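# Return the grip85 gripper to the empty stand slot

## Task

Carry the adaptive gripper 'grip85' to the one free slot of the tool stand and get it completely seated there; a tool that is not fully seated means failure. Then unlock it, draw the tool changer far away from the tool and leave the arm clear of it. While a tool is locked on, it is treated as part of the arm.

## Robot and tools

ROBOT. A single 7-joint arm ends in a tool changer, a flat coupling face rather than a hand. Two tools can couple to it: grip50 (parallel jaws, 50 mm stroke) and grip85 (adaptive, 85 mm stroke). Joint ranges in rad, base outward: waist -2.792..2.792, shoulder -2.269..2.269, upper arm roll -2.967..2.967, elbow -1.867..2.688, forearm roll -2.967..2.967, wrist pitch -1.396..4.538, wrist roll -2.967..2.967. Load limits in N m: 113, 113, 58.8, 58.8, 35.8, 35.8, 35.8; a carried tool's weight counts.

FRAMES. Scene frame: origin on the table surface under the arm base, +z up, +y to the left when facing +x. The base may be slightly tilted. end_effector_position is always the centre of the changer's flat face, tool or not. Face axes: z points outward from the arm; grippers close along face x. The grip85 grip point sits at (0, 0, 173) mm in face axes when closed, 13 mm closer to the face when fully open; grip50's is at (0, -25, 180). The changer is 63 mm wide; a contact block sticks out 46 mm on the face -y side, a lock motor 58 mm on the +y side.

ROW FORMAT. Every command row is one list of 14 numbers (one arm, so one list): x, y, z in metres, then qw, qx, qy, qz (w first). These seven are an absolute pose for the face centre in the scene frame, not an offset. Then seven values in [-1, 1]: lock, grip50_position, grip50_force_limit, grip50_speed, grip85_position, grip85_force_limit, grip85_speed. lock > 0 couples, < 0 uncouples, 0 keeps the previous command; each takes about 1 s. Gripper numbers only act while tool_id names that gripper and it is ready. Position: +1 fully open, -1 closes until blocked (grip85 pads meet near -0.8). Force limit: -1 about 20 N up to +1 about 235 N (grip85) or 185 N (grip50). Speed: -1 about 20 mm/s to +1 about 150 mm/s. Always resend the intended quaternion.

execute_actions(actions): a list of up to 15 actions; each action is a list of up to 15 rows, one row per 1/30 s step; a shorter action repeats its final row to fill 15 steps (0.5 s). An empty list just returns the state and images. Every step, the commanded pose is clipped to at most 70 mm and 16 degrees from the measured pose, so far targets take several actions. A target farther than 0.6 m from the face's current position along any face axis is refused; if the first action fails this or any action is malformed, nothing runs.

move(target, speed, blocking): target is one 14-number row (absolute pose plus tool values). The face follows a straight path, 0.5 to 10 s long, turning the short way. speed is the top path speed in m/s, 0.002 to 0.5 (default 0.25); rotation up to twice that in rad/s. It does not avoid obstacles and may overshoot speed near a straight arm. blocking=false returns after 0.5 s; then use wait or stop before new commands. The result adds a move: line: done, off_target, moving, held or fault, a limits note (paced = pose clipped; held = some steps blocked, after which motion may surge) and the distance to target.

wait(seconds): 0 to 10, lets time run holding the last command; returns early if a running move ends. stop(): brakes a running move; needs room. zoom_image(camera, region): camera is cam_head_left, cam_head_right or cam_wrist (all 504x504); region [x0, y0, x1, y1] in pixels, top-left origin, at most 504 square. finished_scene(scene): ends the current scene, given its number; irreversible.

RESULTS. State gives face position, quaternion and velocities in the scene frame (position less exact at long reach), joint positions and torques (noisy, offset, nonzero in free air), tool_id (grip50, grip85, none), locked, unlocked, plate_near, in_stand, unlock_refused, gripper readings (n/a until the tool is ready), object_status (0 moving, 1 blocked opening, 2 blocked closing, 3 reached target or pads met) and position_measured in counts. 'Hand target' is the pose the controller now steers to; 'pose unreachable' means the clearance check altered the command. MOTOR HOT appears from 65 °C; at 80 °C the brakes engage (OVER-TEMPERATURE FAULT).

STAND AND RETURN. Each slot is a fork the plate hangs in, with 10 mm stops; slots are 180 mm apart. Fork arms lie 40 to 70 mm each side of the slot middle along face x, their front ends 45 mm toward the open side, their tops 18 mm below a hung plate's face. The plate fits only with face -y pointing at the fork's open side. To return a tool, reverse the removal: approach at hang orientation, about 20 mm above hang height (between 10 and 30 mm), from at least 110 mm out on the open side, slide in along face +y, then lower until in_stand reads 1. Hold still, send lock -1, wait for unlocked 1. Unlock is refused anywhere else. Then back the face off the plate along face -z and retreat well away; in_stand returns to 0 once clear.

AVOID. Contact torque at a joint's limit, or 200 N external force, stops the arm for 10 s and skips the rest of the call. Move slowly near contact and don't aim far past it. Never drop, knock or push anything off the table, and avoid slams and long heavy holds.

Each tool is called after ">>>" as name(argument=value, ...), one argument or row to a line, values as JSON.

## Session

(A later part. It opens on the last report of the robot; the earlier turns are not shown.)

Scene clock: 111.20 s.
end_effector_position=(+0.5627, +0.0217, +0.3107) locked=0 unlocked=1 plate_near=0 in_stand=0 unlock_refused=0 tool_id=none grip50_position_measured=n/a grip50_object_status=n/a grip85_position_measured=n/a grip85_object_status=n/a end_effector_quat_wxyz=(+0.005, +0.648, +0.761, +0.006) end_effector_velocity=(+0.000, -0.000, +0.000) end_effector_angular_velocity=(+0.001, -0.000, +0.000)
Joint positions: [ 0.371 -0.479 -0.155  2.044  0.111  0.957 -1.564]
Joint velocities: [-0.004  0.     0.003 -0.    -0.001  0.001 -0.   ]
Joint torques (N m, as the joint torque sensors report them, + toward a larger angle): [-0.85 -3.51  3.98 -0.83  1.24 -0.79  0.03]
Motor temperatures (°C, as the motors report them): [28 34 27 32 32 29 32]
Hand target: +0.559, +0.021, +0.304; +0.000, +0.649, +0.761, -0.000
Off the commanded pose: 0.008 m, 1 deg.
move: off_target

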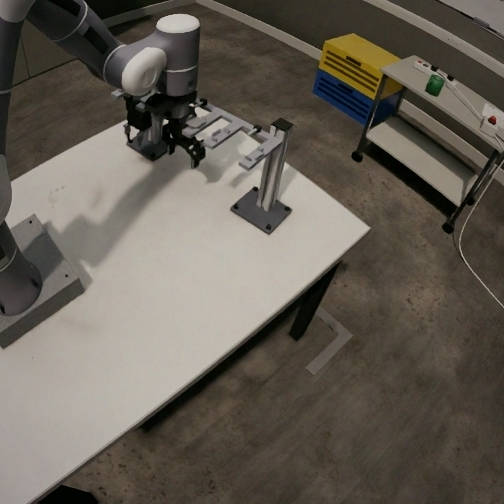

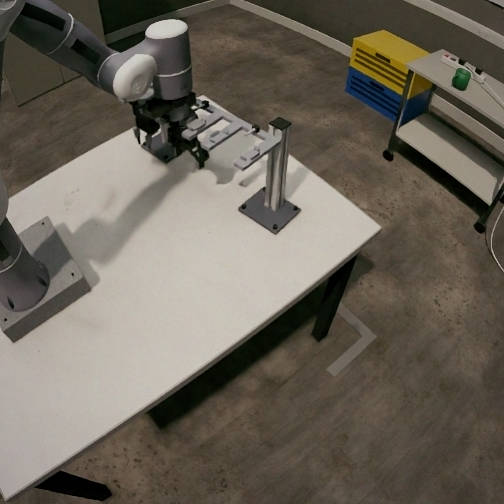

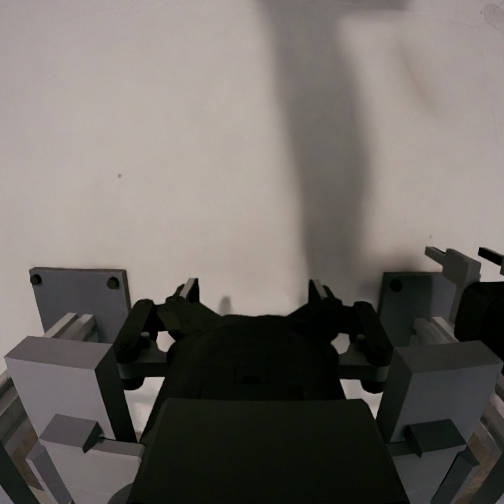

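>>> move(
  target=[0.5589,0.0213,0.325,0,0.6488,0.761,0,0,1,0,0,1,0,0],
  speed=0.03,
)

>>> move(
  target=[0.5853,0.0245,0.325,0,0.6488,0.761,0,0,1,0,0,1,0,0],
  speed=0.03,
)

>>> move(
  target=[0.5853,0.0245,0.306,0,0.6488,0.761,0,0,1,0,0,1,0,0],
  speed=0.01,
)

Scene clock: 114.60 s.
end_effector_position=(+0.5590, +0.0213, +0.3250) locked=0 unlocked=1 plate_near=0 in_stand=0 unlock_refused=0 tool_id=none grip50_position_measured=n/a grip50_object_status=n/a grip85_position_measured=n/a grip85_object_status=n/a end_effector_quat_wxyz=(+0.000, +0.649, +0.761, +0.000) end_effector_velocity=(-0.000, -0.000, -0.000) end_effector_angular_velocity=(-0.001, +0.001, -0.000)
Joint positions: [ 0.375 -0.441 -0.16   2.046  0.101  0.907 -1.556]
Joint velocities: [ 0.001 -0.    -0.001  0.     0.    -0.001  0.   ]
Joint torques (N m, as the joint torque sensors report them, + toward a larger angle): [ -1.17  42.63  -1.83 -22.11  -2.89   3.38   0.52]
Motor temperatures (°C, as the motors report them): [28 33 27 32 32 29 32]
Hand target: +0.559, +0.021, +0.325; -0.000, +0.649, +0.761, +0.000
Off the commanded pose: 0.000 m, 0 deg.
move: done

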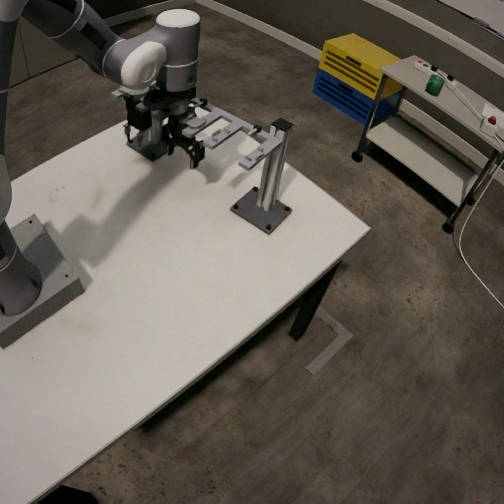

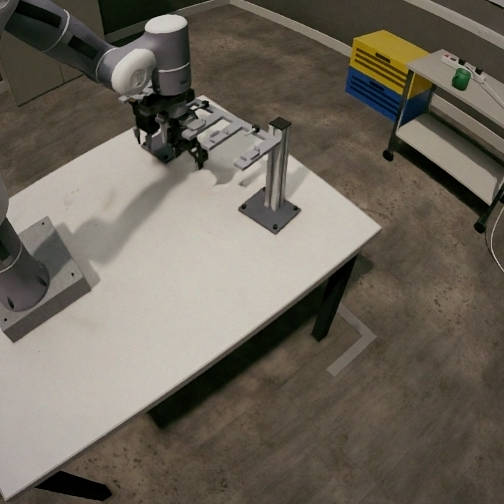

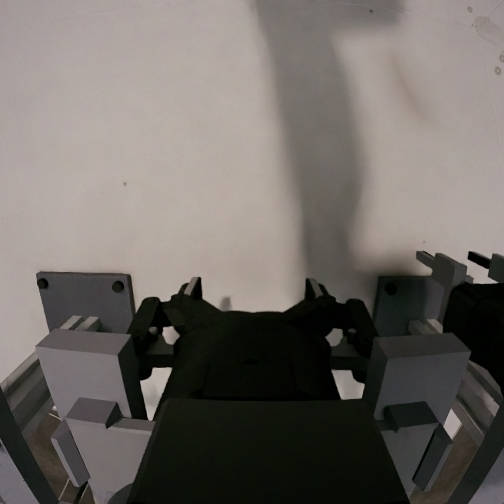

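Scene clock: 115.73 s.
end_effector_position=(+0.5854, +0.0245, +0.3251) locked=0 unlocked=1 plate_near=0 in_stand=0 unlock_refused=0 tool_id=none grip50_position_measured=n/a grip50_object_status=n/a grip85_position_measured=n/a grip85_object_status=n/a end_effector_quat_wxyz=(+0.000, +0.649, +0.761, +0.000) end_effector_velocity=(-0.000, +0.000, -0.000) end_effector_angular_velocity=(+0.001, +0.000, -0.000)
Joint positions: [ 0.363 -0.49  -0.158  1.96   0.104  0.868 -1.562]
Joint velocities: [-0.001 -0.     0.001 -0.     0.    -0.     0.   ]
Joint torques (N m, as the joint torque sensors report them, + toward a larger angle): [ -1.8   45.3   -1.36 -23.89  -2.1    3.24  -0.49]
Motor temperatures (°C, as the motors report them): [28 33 27 32 32 29 32]
Hand target: +0.585, +0.025, +0.325; +0.000, +0.649, +0.761, -0.000
Off the commanded pose: 0.000 m, 0 deg.
move: done

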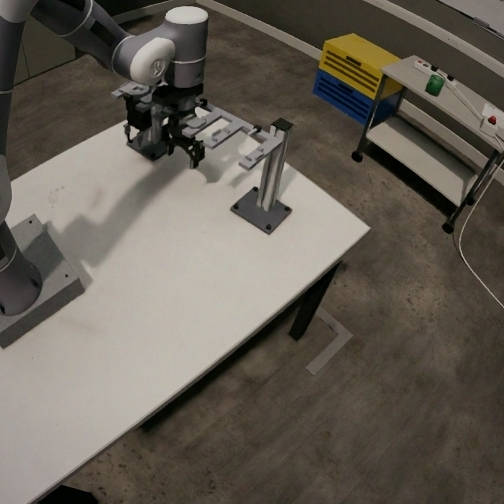

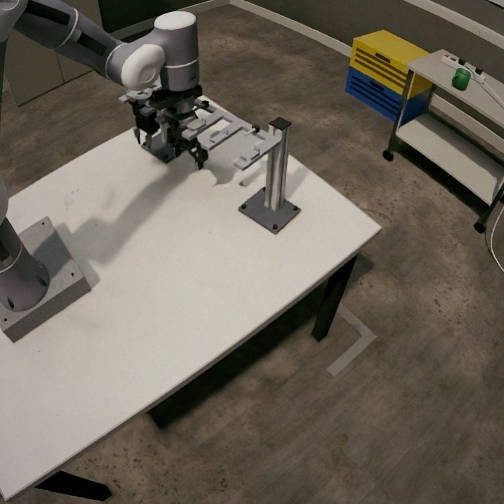

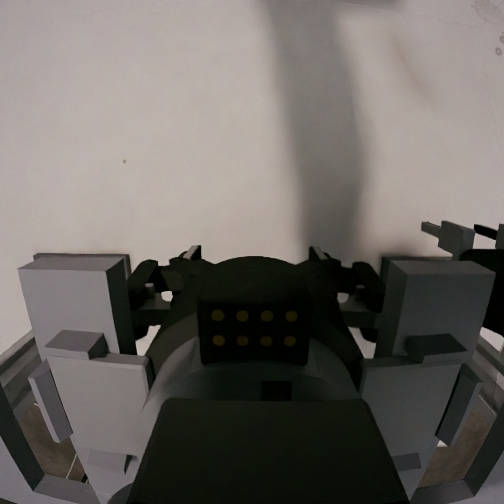

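Scene clock: 117.87 s.
end_effector_position=(+0.5853, +0.0245, +0.3061) locked=0 unlocked=1 plate_near=0 in_stand=0 unlock_refused=0 tool_id=none grip50_position_measured=n/a grip50_object_status=n/a grip85_position_measured=n/a grip85_object_status=n/a end_effector_quat_wxyz=(-0.000, +0.649, +0.761, -0.000) end_effector_velocity=(-0.000, -0.000, -0.000) end_effector_angular_velocity=(+0.000, +0.000, -0.000)
Joint positions: [ 0.357 -0.529 -0.15   1.962  0.113  0.909 -1.568]
Joint velocities: [-0.001 -0.     0.001 -0.     0.     0.     0.   ]
Joint torques (N m, as the joint torque sensors report them, + toward a larger angle): [ -2.17  45.9   -1.11 -22.42  -1.87   4.93  -0.41]
Motor temperatures (°C, as the motors report them): [28 33 27 32 32 29 32]
Hand target: +0.585, +0.025, +0.306; +0.000, +0.649, +0.761, -0.000
Off the commanded pose: 0.000 m, 0 deg.
move: done

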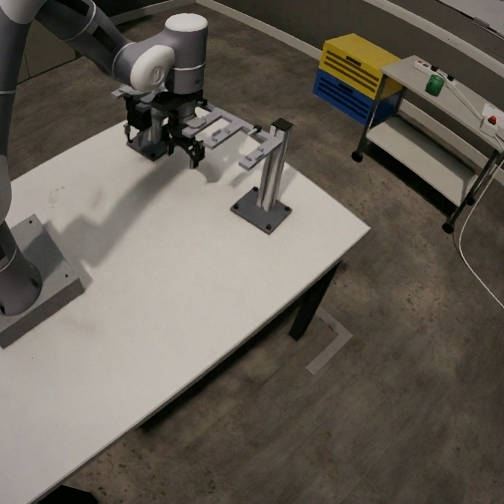

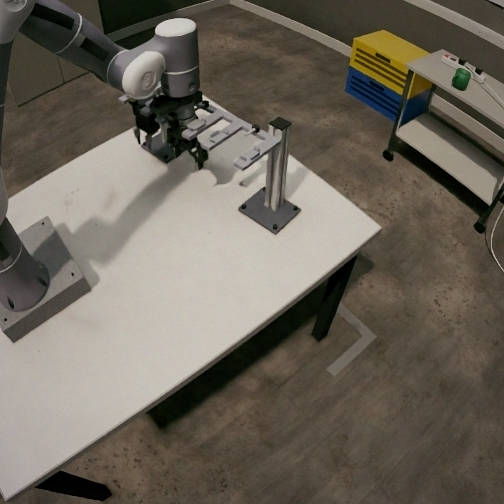

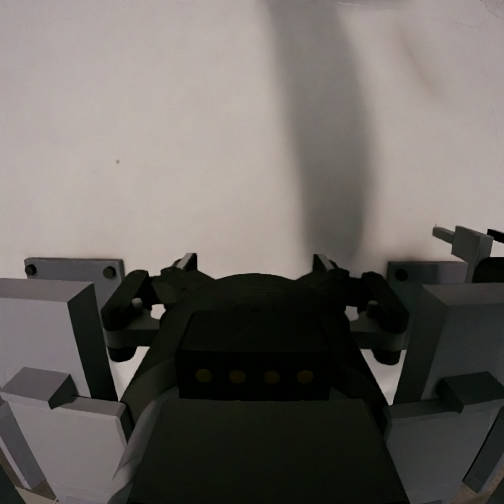

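>>> move(
  target=[0.5853,0.0245,0.299,0,0.6488,0.761,0,0,1,0,0,1,0,0],
  speed=0.005,
)

Scene clock: 120.73 s.
end_effector_position=(+0.5862, +0.0245, +0.3008) locked=0 unlocked=1 plate_near=1 in_stand=1 unlock_refused=0 tool_id=none grip50_position_measured=n/a grip50_object_status=n/a grip85_position_measured=n/a grip85_object_status=n/a end_effector_quat_wxyz=(+0.001, +0.649, +0.761, +0.001) end_effector_velocity=(-0.000, -0.000, -0.000) end_effector_angular_velocity=(+0.000, +0.000, -0.001)
Joint positions: [ 0.354 -0.541 -0.147  1.962  0.114  0.925 -1.569]
Joint velocities: [-0.001  0.     0.001 -0.     0.    -0.    -0.   ]
Joint torques (N m, as the joint torque sensors report them, + toward a larger angle): [ -2.26  33.15   0.66 -17.28  -1.09   4.06  -0.32]
Motor temperatures (°C, as the motors report them): [28 34 27 32 32 29 32]
Hand target: +0.585, +0.025, +0.299; +0.000, +0.649, +0.761, -0.000
Off the commanded pose: 0.002 m, 0 deg.
move: done

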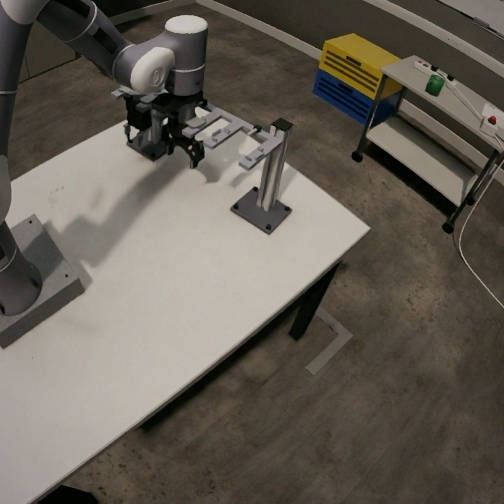

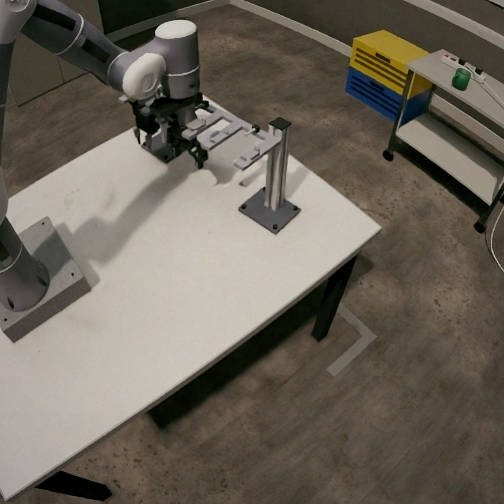

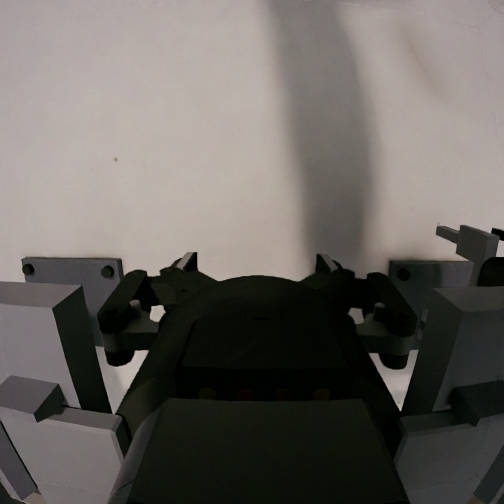

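>>> execute_actions(
  actions=[
    [[0.5858,0.0245,0.300,0,0.6488,0.761,0,1,1,0,0,1,0,0]],
    [[0.5858,0.0245,0.300,0,0.6488,0.761,0,1,1,0,0,1,0,0]],
    [[0.5858,0.0245,0.300,0,0.6488,0.761,0,1,1,0,0,1,0,0]],
  ],
)

>>> move(
  target=[0.5858,0.0245,0.321,0,0.6488,0.761,0,0,1,0,0,1,0,0],
  speed=0.03,
)

>>> move(
  target=[0.4624,0.0048,0.321,0,0.6488,0.761,0,0,1,0,0,1,0,0],
  speed=0.08,
)

>>> move(
  target=[0.4906,-0.173,0.321,0,0.6488,0.761,0,0,1,0,0,1,0,0],
  speed=0.1,
)

>>> move(
  target=[0.614,-0.1532,0.321,0,0.6488,0.761,0,0,1,0,0,1,0,0],
  speed=0.05,
)

>>> move(
  target=[0.614,-0.1532,0.300,0,0.6488,0.761,0,0,1,0,0,1,0,0],
  speed=0.01,
)

Scene clock: 127.17 s.
end_effector_position=(+0.5864, +0.0245, +0.3011) locked=1 unlocked=0 plate_near=1 in_stand=1 unlock_refused=0 tool_id=grip85 grip50_position_measured=n/a grip50_object_status=n/a grip85_position_measured=n/a grip85_object_status=n/a end_effector_quat_wxyz=(+0.001, +0.649, +0.761, +0.001) end_effector_velocity=(-0.000, -0.000, -0.000) end_effector_angular_velocity=(-0.000, +0.000, -0.000)
Joint positions: [ 0.354 -0.541 -0.147  1.96   0.114  0.923 -1.569]
Joint velocities: [ 0. -0. -0.  0. -0. -0.  0.]
Joint torques (N m, as the joint torque sensors report them, + toward a larger angle): [ -1.38  46.31  -0.96 -23.86  -2.54   4.45   0.02]
Motor temperatures (°C, as the motors report them): [28 33 27 32 32 29 32]
Hand target: +0.586, +0.024, +0.300; -0.000, +0.649, +0.761, +0.000
Off the commanded pose: 0.001 m, 0 deg.

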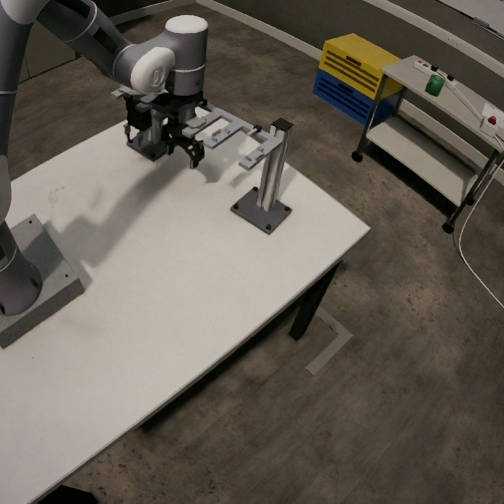

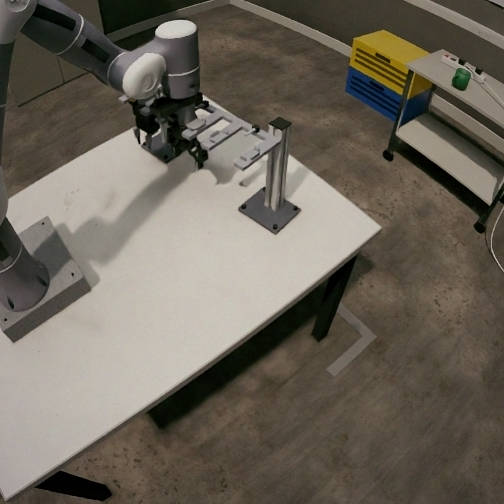

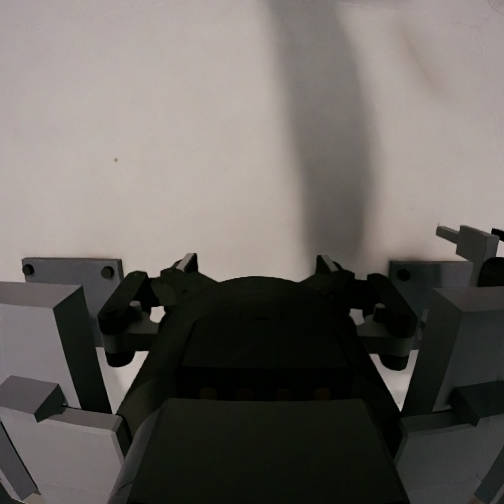

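Scene clock: 128.10 s.
end_effector_position=(+0.5859, +0.0245, +0.3211) locked=1 unlocked=0 plate_near=1 in_stand=0 unlock_refused=0 tool_id=grip85 grip50_position_measured=n/a grip50_object_status=n/a grip85_position_measured=n/a grip85_object_status=n/a end_effector_quat_wxyz=(+0.000, +0.649, +0.761, +0.000) end_effector_velocity=(+0.000, -0.000, -0.000) end_effector_angular_velocity=(-0.000, -0.000, -0.000)
Joint positions: [ 0.358 -0.499 -0.152  1.959  0.104  0.877 -1.562]
Joint velocities: [ 0.    -0.    -0.001 -0.     0.    -0.    -0.   ]
Joint torques (N m, as the joint torque sensors report them, + toward a larger angle): [ -1.03  52.64  -3.1  -27.84  -3.79   4.61   0.53]
Motor temperatures (°C, as the motors report them): [28 34 27 32 32 29 32]
Hand target: +0.586, +0.024, +0.321; -0.000, +0.649, +0.761, +0.000
Off the commanded pose: 0.000 m, 0 deg.
move: done

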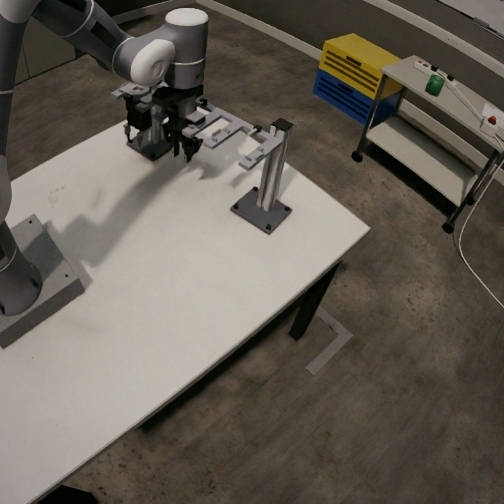

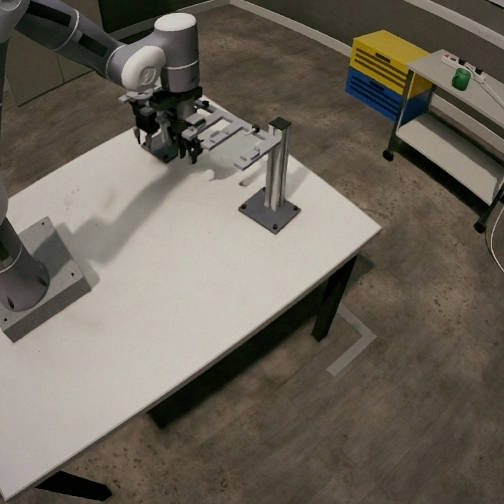

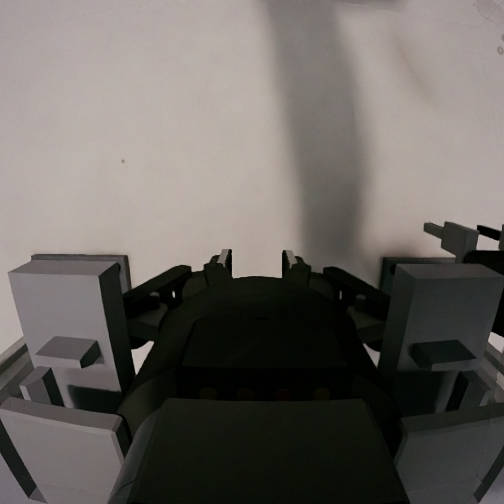

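Scene clock: 129.97 s.
end_effector_position=(+0.4622, +0.0045, +0.3208) locked=1 unlocked=0 plate_near=1 in_stand=0 unlock_refused=0 tool_id=grip85 grip50_position_measured=n/a grip50_object_status=n/a grip85_position_measured=n/a grip85_object_status=n/a end_effector_quat_wxyz=(-0.000, +0.649, +0.761, -0.000) end_effector_velocity=(+0.000, -0.000, +0.000) end_effector_angular_velocity=(-0.000, -0.000, -0.000)
Joint positions: [ 0.398 -0.273 -0.157  2.347  0.072  1.042 -1.521]
Joint velocities: [ 0.001  0.    -0.001  0.    -0.     0.    -0.   ]
Joint torques (N m, as the joint torque sensors report them, + toward a larger angle): [ -0.32  38.4   -1.75 -23.81  -3.21   6.3    0.55]
Motor temperatures (°C, as the motors report them): [28 34 27 32 32 29 32]
Hand target: +0.462, +0.005, +0.321; -0.000, +0.649, +0.761, +0.000
Off the commanded pose: 0.000 m, 0 deg.
move: done

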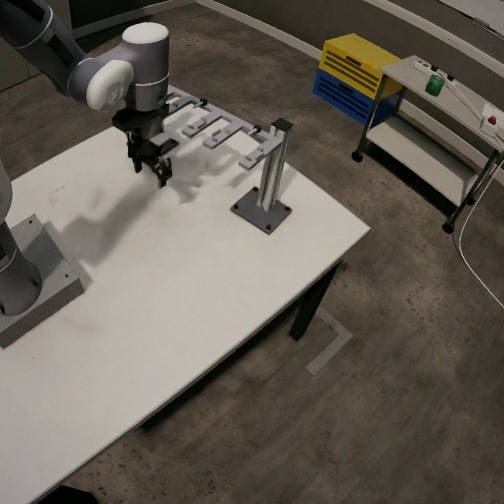

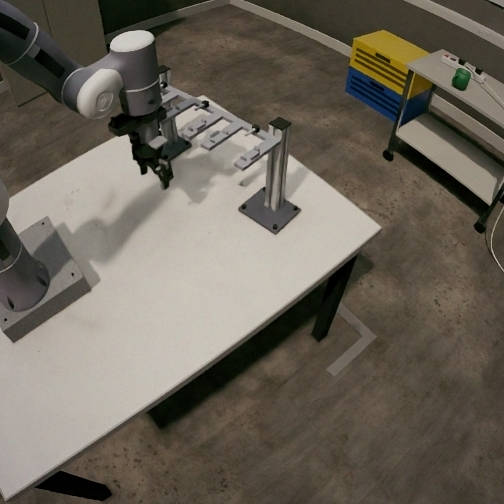

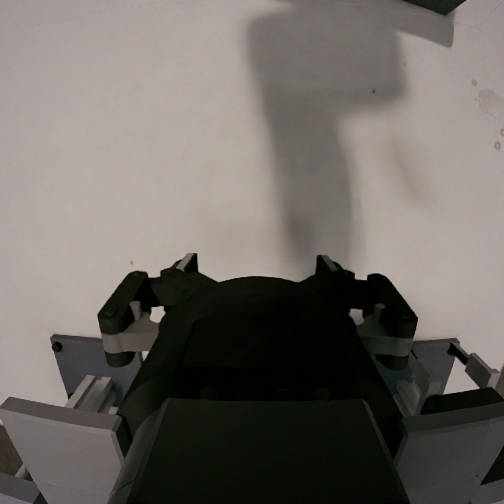

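Scene clock: 132.10 s.
end_effector_position=(+0.4910, -0.1724, +0.3211) locked=1 unlocked=0 plate_near=1 in_stand=0 unlock_refused=0 tool_id=grip85 grip50_position_measured=n/a grip50_object_status=n/a grip85_position_measured=3 grip85_object_status=3 end_effector_quat_wxyz=(-0.000, +0.649, +0.761, +0.001) end_effector_velocity=(-0.000, +0.000, -0.000) end_effector_angular_velocity=(+0.001, +0.000, +0.000)
Joint positions: [ 0.095 -0.375 -0.237  2.173  0.141  0.963 -1.947]
Joint velocities: [-0.001  0.     0.001  0.     0.    -0.     0.   ]
Joint torques (N m, as the joint torque sensors report them, + toward a larger angle): [ -2.12  43.85  -2.78 -26.16  -2.51   4.7   -0.49]
Motor temperatures (°C, as the motors report them): [28 34 27 32 32 29 32]
Hand target: +0.491, -0.172, +0.321; -0.001, +0.649, +0.761, +0.001
Off the commanded pose: 0.001 m, 0 deg.
move: done

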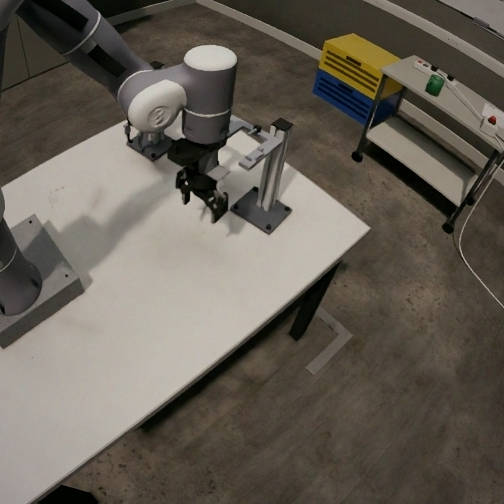

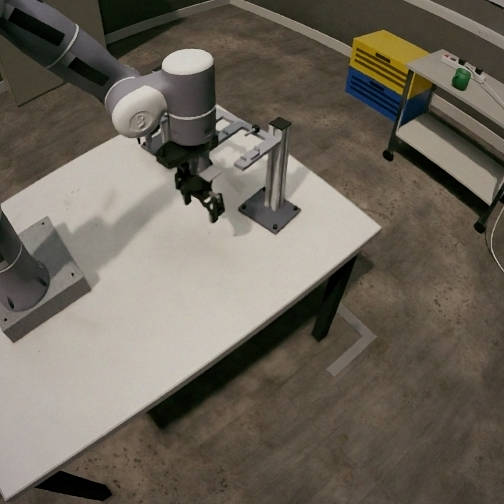

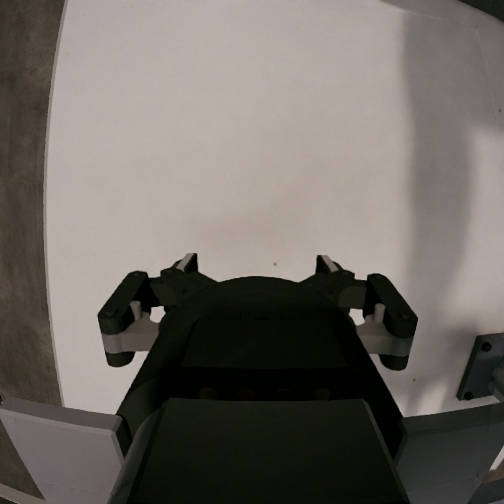

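Scene clock: 134.87 s.
end_effector_position=(+0.6141, -0.1531, +0.3212) locked=1 unlocked=0 plate_near=1 in_stand=0 unlock_refused=0 tool_id=grip85 grip50_position_measured=n/a grip50_object_status=n/a grip85_position_measured=3 grip85_object_status=3 end_effector_quat_wxyz=(+0.000, +0.649, +0.761, -0.000) end_effector_velocity=(+0.000, -0.000, +0.000) end_effector_angular_velocity=(+0.000, -0.000, -0.000)
Joint positions: [ 0.101 -0.584 -0.212  1.802  0.155  0.798 -1.895]
Joint velocities: [-0.  0.  0. -0. -0. -0.  0.]
Joint torques (N m, as the joint torque sensors report them, + toward a larger angle): [ -1.41  56.98  -4.06 -30.    -3.11   4.72   0.51]
Motor temperatures (°C, as the motors report them): [28 34 27 32 32 29 32]
Hand target: +0.614, -0.153, +0.321; +0.000, +0.649, +0.761, -0.000
Off the commanded pose: 0.000 m, 0 deg.
move: done

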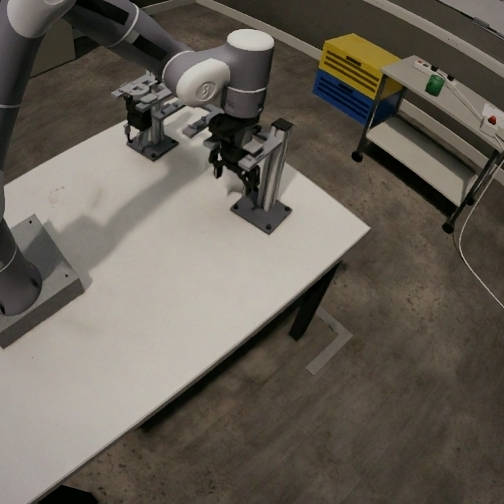

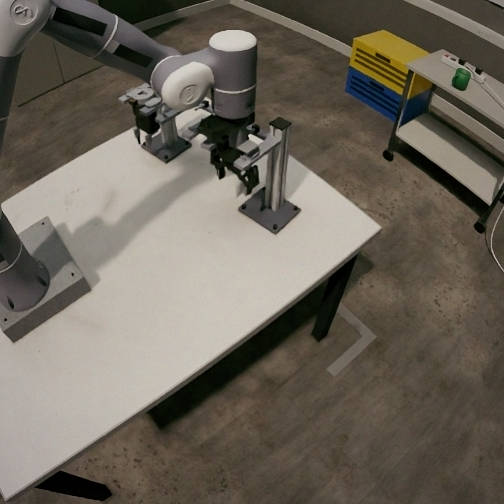

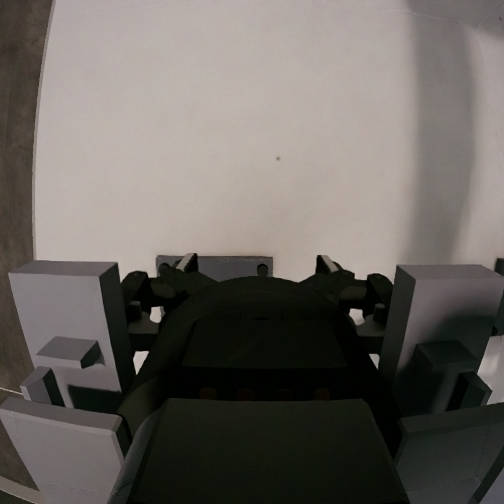

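Scene clock: 137.20 s.
end_effector_position=(+0.6146, -0.1533, +0.3012) locked=1 unlocked=0 plate_near=1 in_stand=1 unlock_refused=0 tool_id=grip85 grip50_position_measured=n/a grip50_object_status=n/a grip85_position_measured=3 grip85_object_status=3 end_effector_quat_wxyz=(+0.001, +0.649, +0.761, +0.001) end_effector_velocity=(+0.000, +0.000, +0.000) end_effector_angular_velocity=(+0.001, -0.001, +0.000)
Joint positions: [ 0.094 -0.622 -0.203  1.803  0.165  0.839 -1.901]
Joint velocities: [-0.001  0.     0.001 -0.    -0.     0.001 -0.   ]
Joint torques (N m, as the joint torque sensors report them, + toward a larger angle): [ -1.79  50.49  -3.43 -25.21  -2.77   5.7   -0.43]
Motor temperatures (°C, as the motors report them): [28 34 27 33 32 29 32]
Hand target: +0.614, -0.153, +0.300; +0.000, +0.649, +0.761, -0.000
Off the commanded pose: 0.001 m, 0 deg.
move: done

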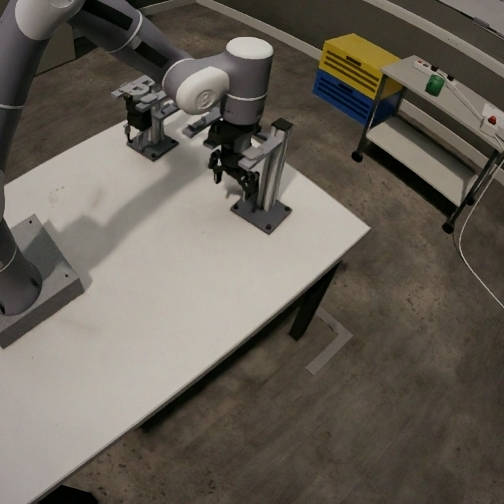

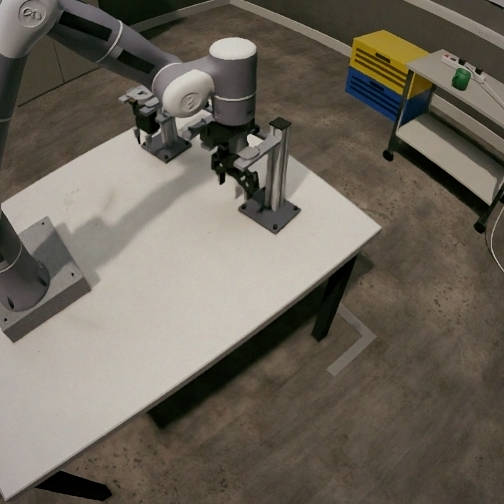

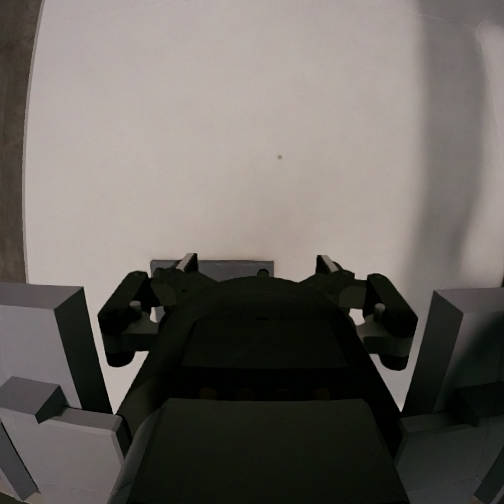

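>>> execute_actions(
  actions=[
    [[0.614,-0.1532,0.300,0,0.6488,0.761,0,-1,1,0,0,1,0,0]],
    [[0.614,-0.1532,0.300,0,0.6488,0.761,0,-1,1,0,0,1,0,0]],
    [[0.614,-0.1532,0.300,0,0.6488,0.761,0,-1,1,0,0,1,0,0]],
  ],
)

>>> move(
  target=[0.614,-0.1532,0.34,0,0.6488,0.761,0,0,1,0,0,1,0,0],
  speed=0.03,
)

>>> move(
  target=[0.5,-0.1,0.5,0,0.6488,0.761,0,0,1,0,0,1,0,0],
)

>>> finished_scene(
  scene=1,
)

Scene clock: 141.83 s.
end_effector_position=(+0.6145, -0.1533, +0.3011) locked=0 unlocked=1 plate_near=1 in_stand=1 unlock_refused=0 tool_id=none grip50_position_measured=n/a grip50_object_status=n/a grip85_position_measured=n/a grip85_object_status=n/a end_effector_quat_wxyz=(+0.001, +0.649, +0.761, +0.001) end_effector_velocity=(-0.000, -0.000, -0.000) end_effector_angular_velocity=(-0.000, +0.000, -0.000)
Joint positions: [ 0.093 -0.622 -0.202  1.803  0.165  0.839 -1.901]
Joint velocities: [ 0. -0. -0.  0.  0. -0. -0.]
Joint torques (N m, as the joint torque sensors report them, + toward a larger angle): [ -1.7   43.09  -2.12 -20.43  -2.06   4.42  -0.12]
Motor temperatures (°C, as the motors report them): [28 34 27 33 32 29 32]
Hand target: +0.614, -0.153, +0.300; -0.000, +0.649, +0.761, +0.000
Off the commanded pose: 0.001 m, 0 deg.

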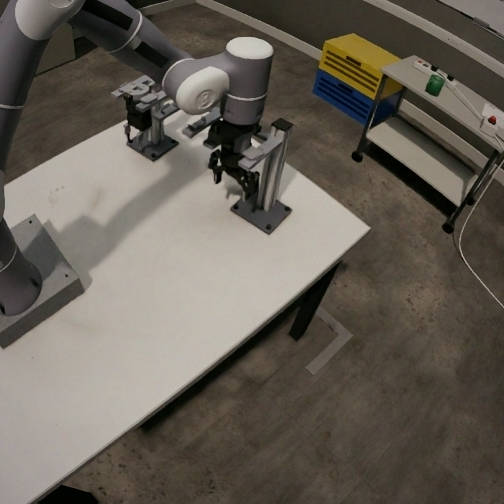

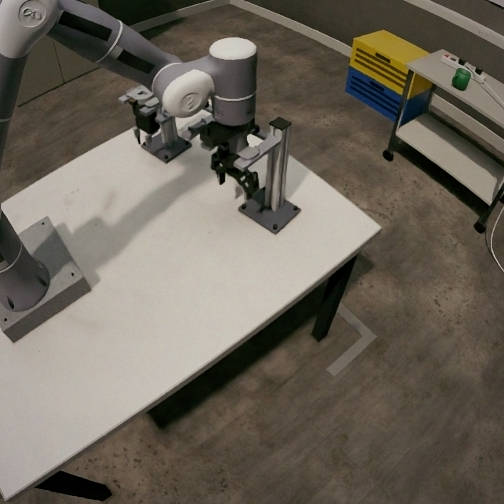

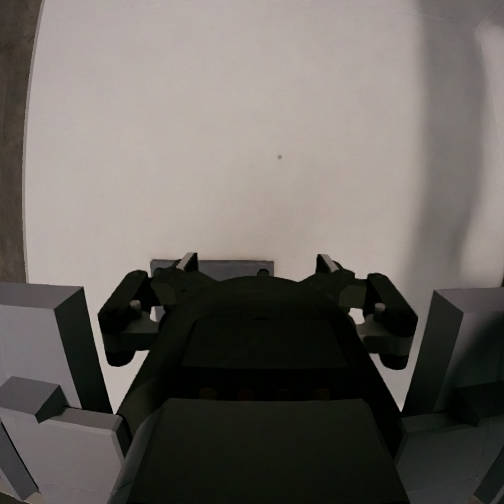

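Scene clock: 143.40 s.
end_effector_position=(+0.6141, -0.1532, +0.3400) locked=0 unlocked=1 plate_near=0 in_stand=0 unlock_refused=0 tool_id=none grip50_position_measured=n/a grip50_object_status=n/a grip85_position_measured=n/a grip85_object_status=n/a end_effector_quat_wxyz=(+0.000, +0.649, +0.761, +0.000) end_effector_velocity=(+0.000, -0.000, +0.000) end_effector_angular_velocity=(-0.000, -0.000, -0.000)
Joint positions: [ 0.102 -0.549 -0.215  1.798  0.145  0.761 -1.888]
Joint velocities: [ 0.    -0.    -0.001  0.     0.     0.     0.   ]
Joint torques (N m, as the joint torque sensors report them, + toward a larger angle): [ -0.7   48.95  -3.89 -25.12  -3.31   3.35   0.48]
Motor temperatures (°C, as the motors report them): [28 34 27 33 32 29 32]
Hand target: +0.614, -0.153, +0.340; -0.000, +0.649, +0.761, +0.000
Off the commanded pose: 0.000 m, 0 deg.
move: done

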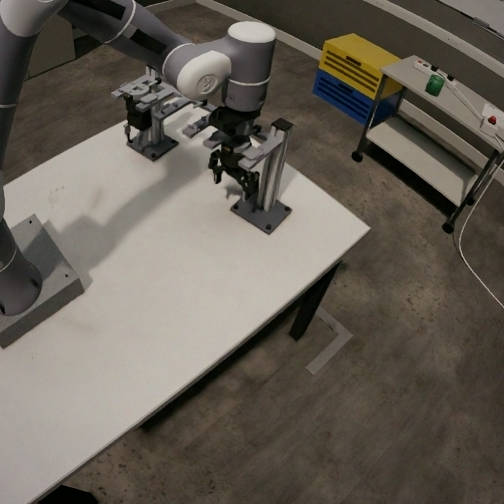

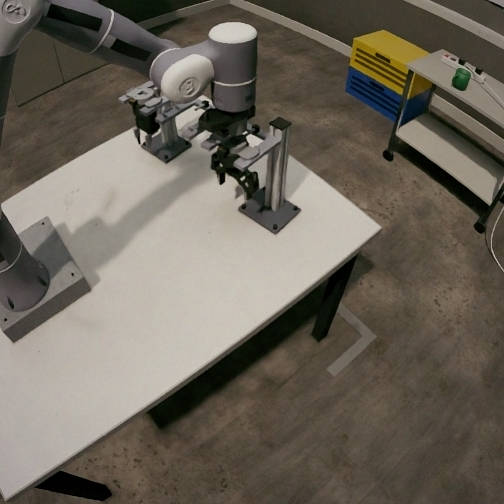

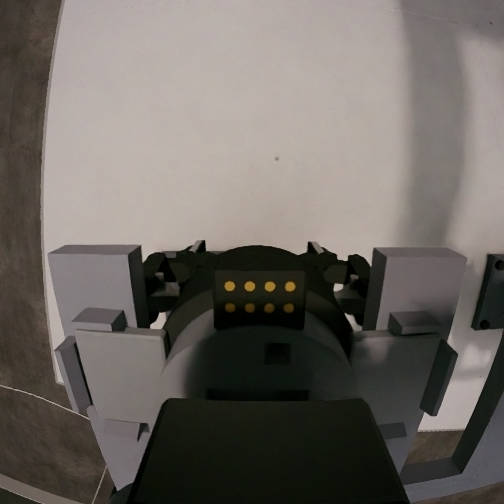

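Scene clock: 144.63 s.
end_effector_position=(+0.4999, -0.1004, +0.4996) locked=0 unlocked=1 plate_near=0 in_stand=0 unlock_refused=0 tool_id=none grip50_position_measured=n/a grip50_object_status=n/a grip85_position_measured=n/a grip85_object_status=n/a end_effector_quat_wxyz=(+0.000, +0.649, +0.761, +0.000) end_effector_velocity=(+0.000, -0.000, -0.001) end_effector_angular_velocity=(-0.000, +0.001, -0.000)
Joint positions: [ 0.183 -0.019 -0.177  2.047 -0.004  0.494 -1.698]
Joint velocities: [-0.    -0.001 -0.     0.    -0.    -0.     0.   ]
Joint torques (N m, as the joint torque sensors report them, + toward a larger angle): [ -1.76  31.18   0.04 -29.88  -3.58   3.37   0.34]
Motor temperatures (°C, as the motors report them): [28 34 27 33 32 29 32]
Hand target: +0.500, -0.100, +0.499; +0.000, +0.649, +0.761, -0.000
Off the commanded pose: 0.001 m, 0 deg.
move: done

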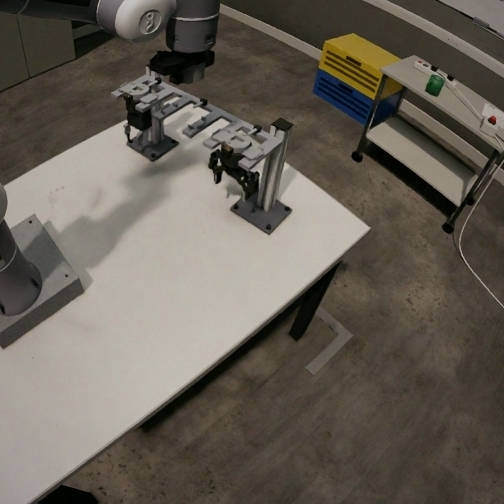

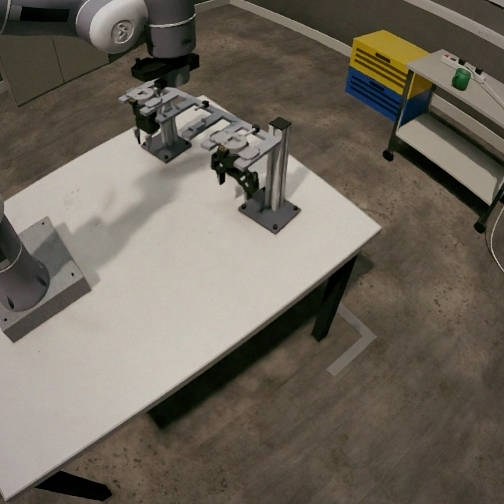

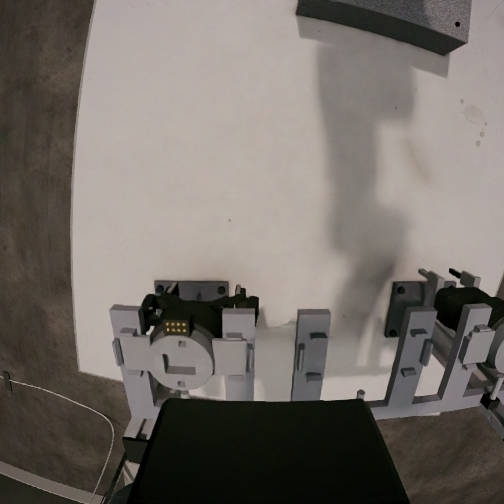

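The scene is finished: the task was done.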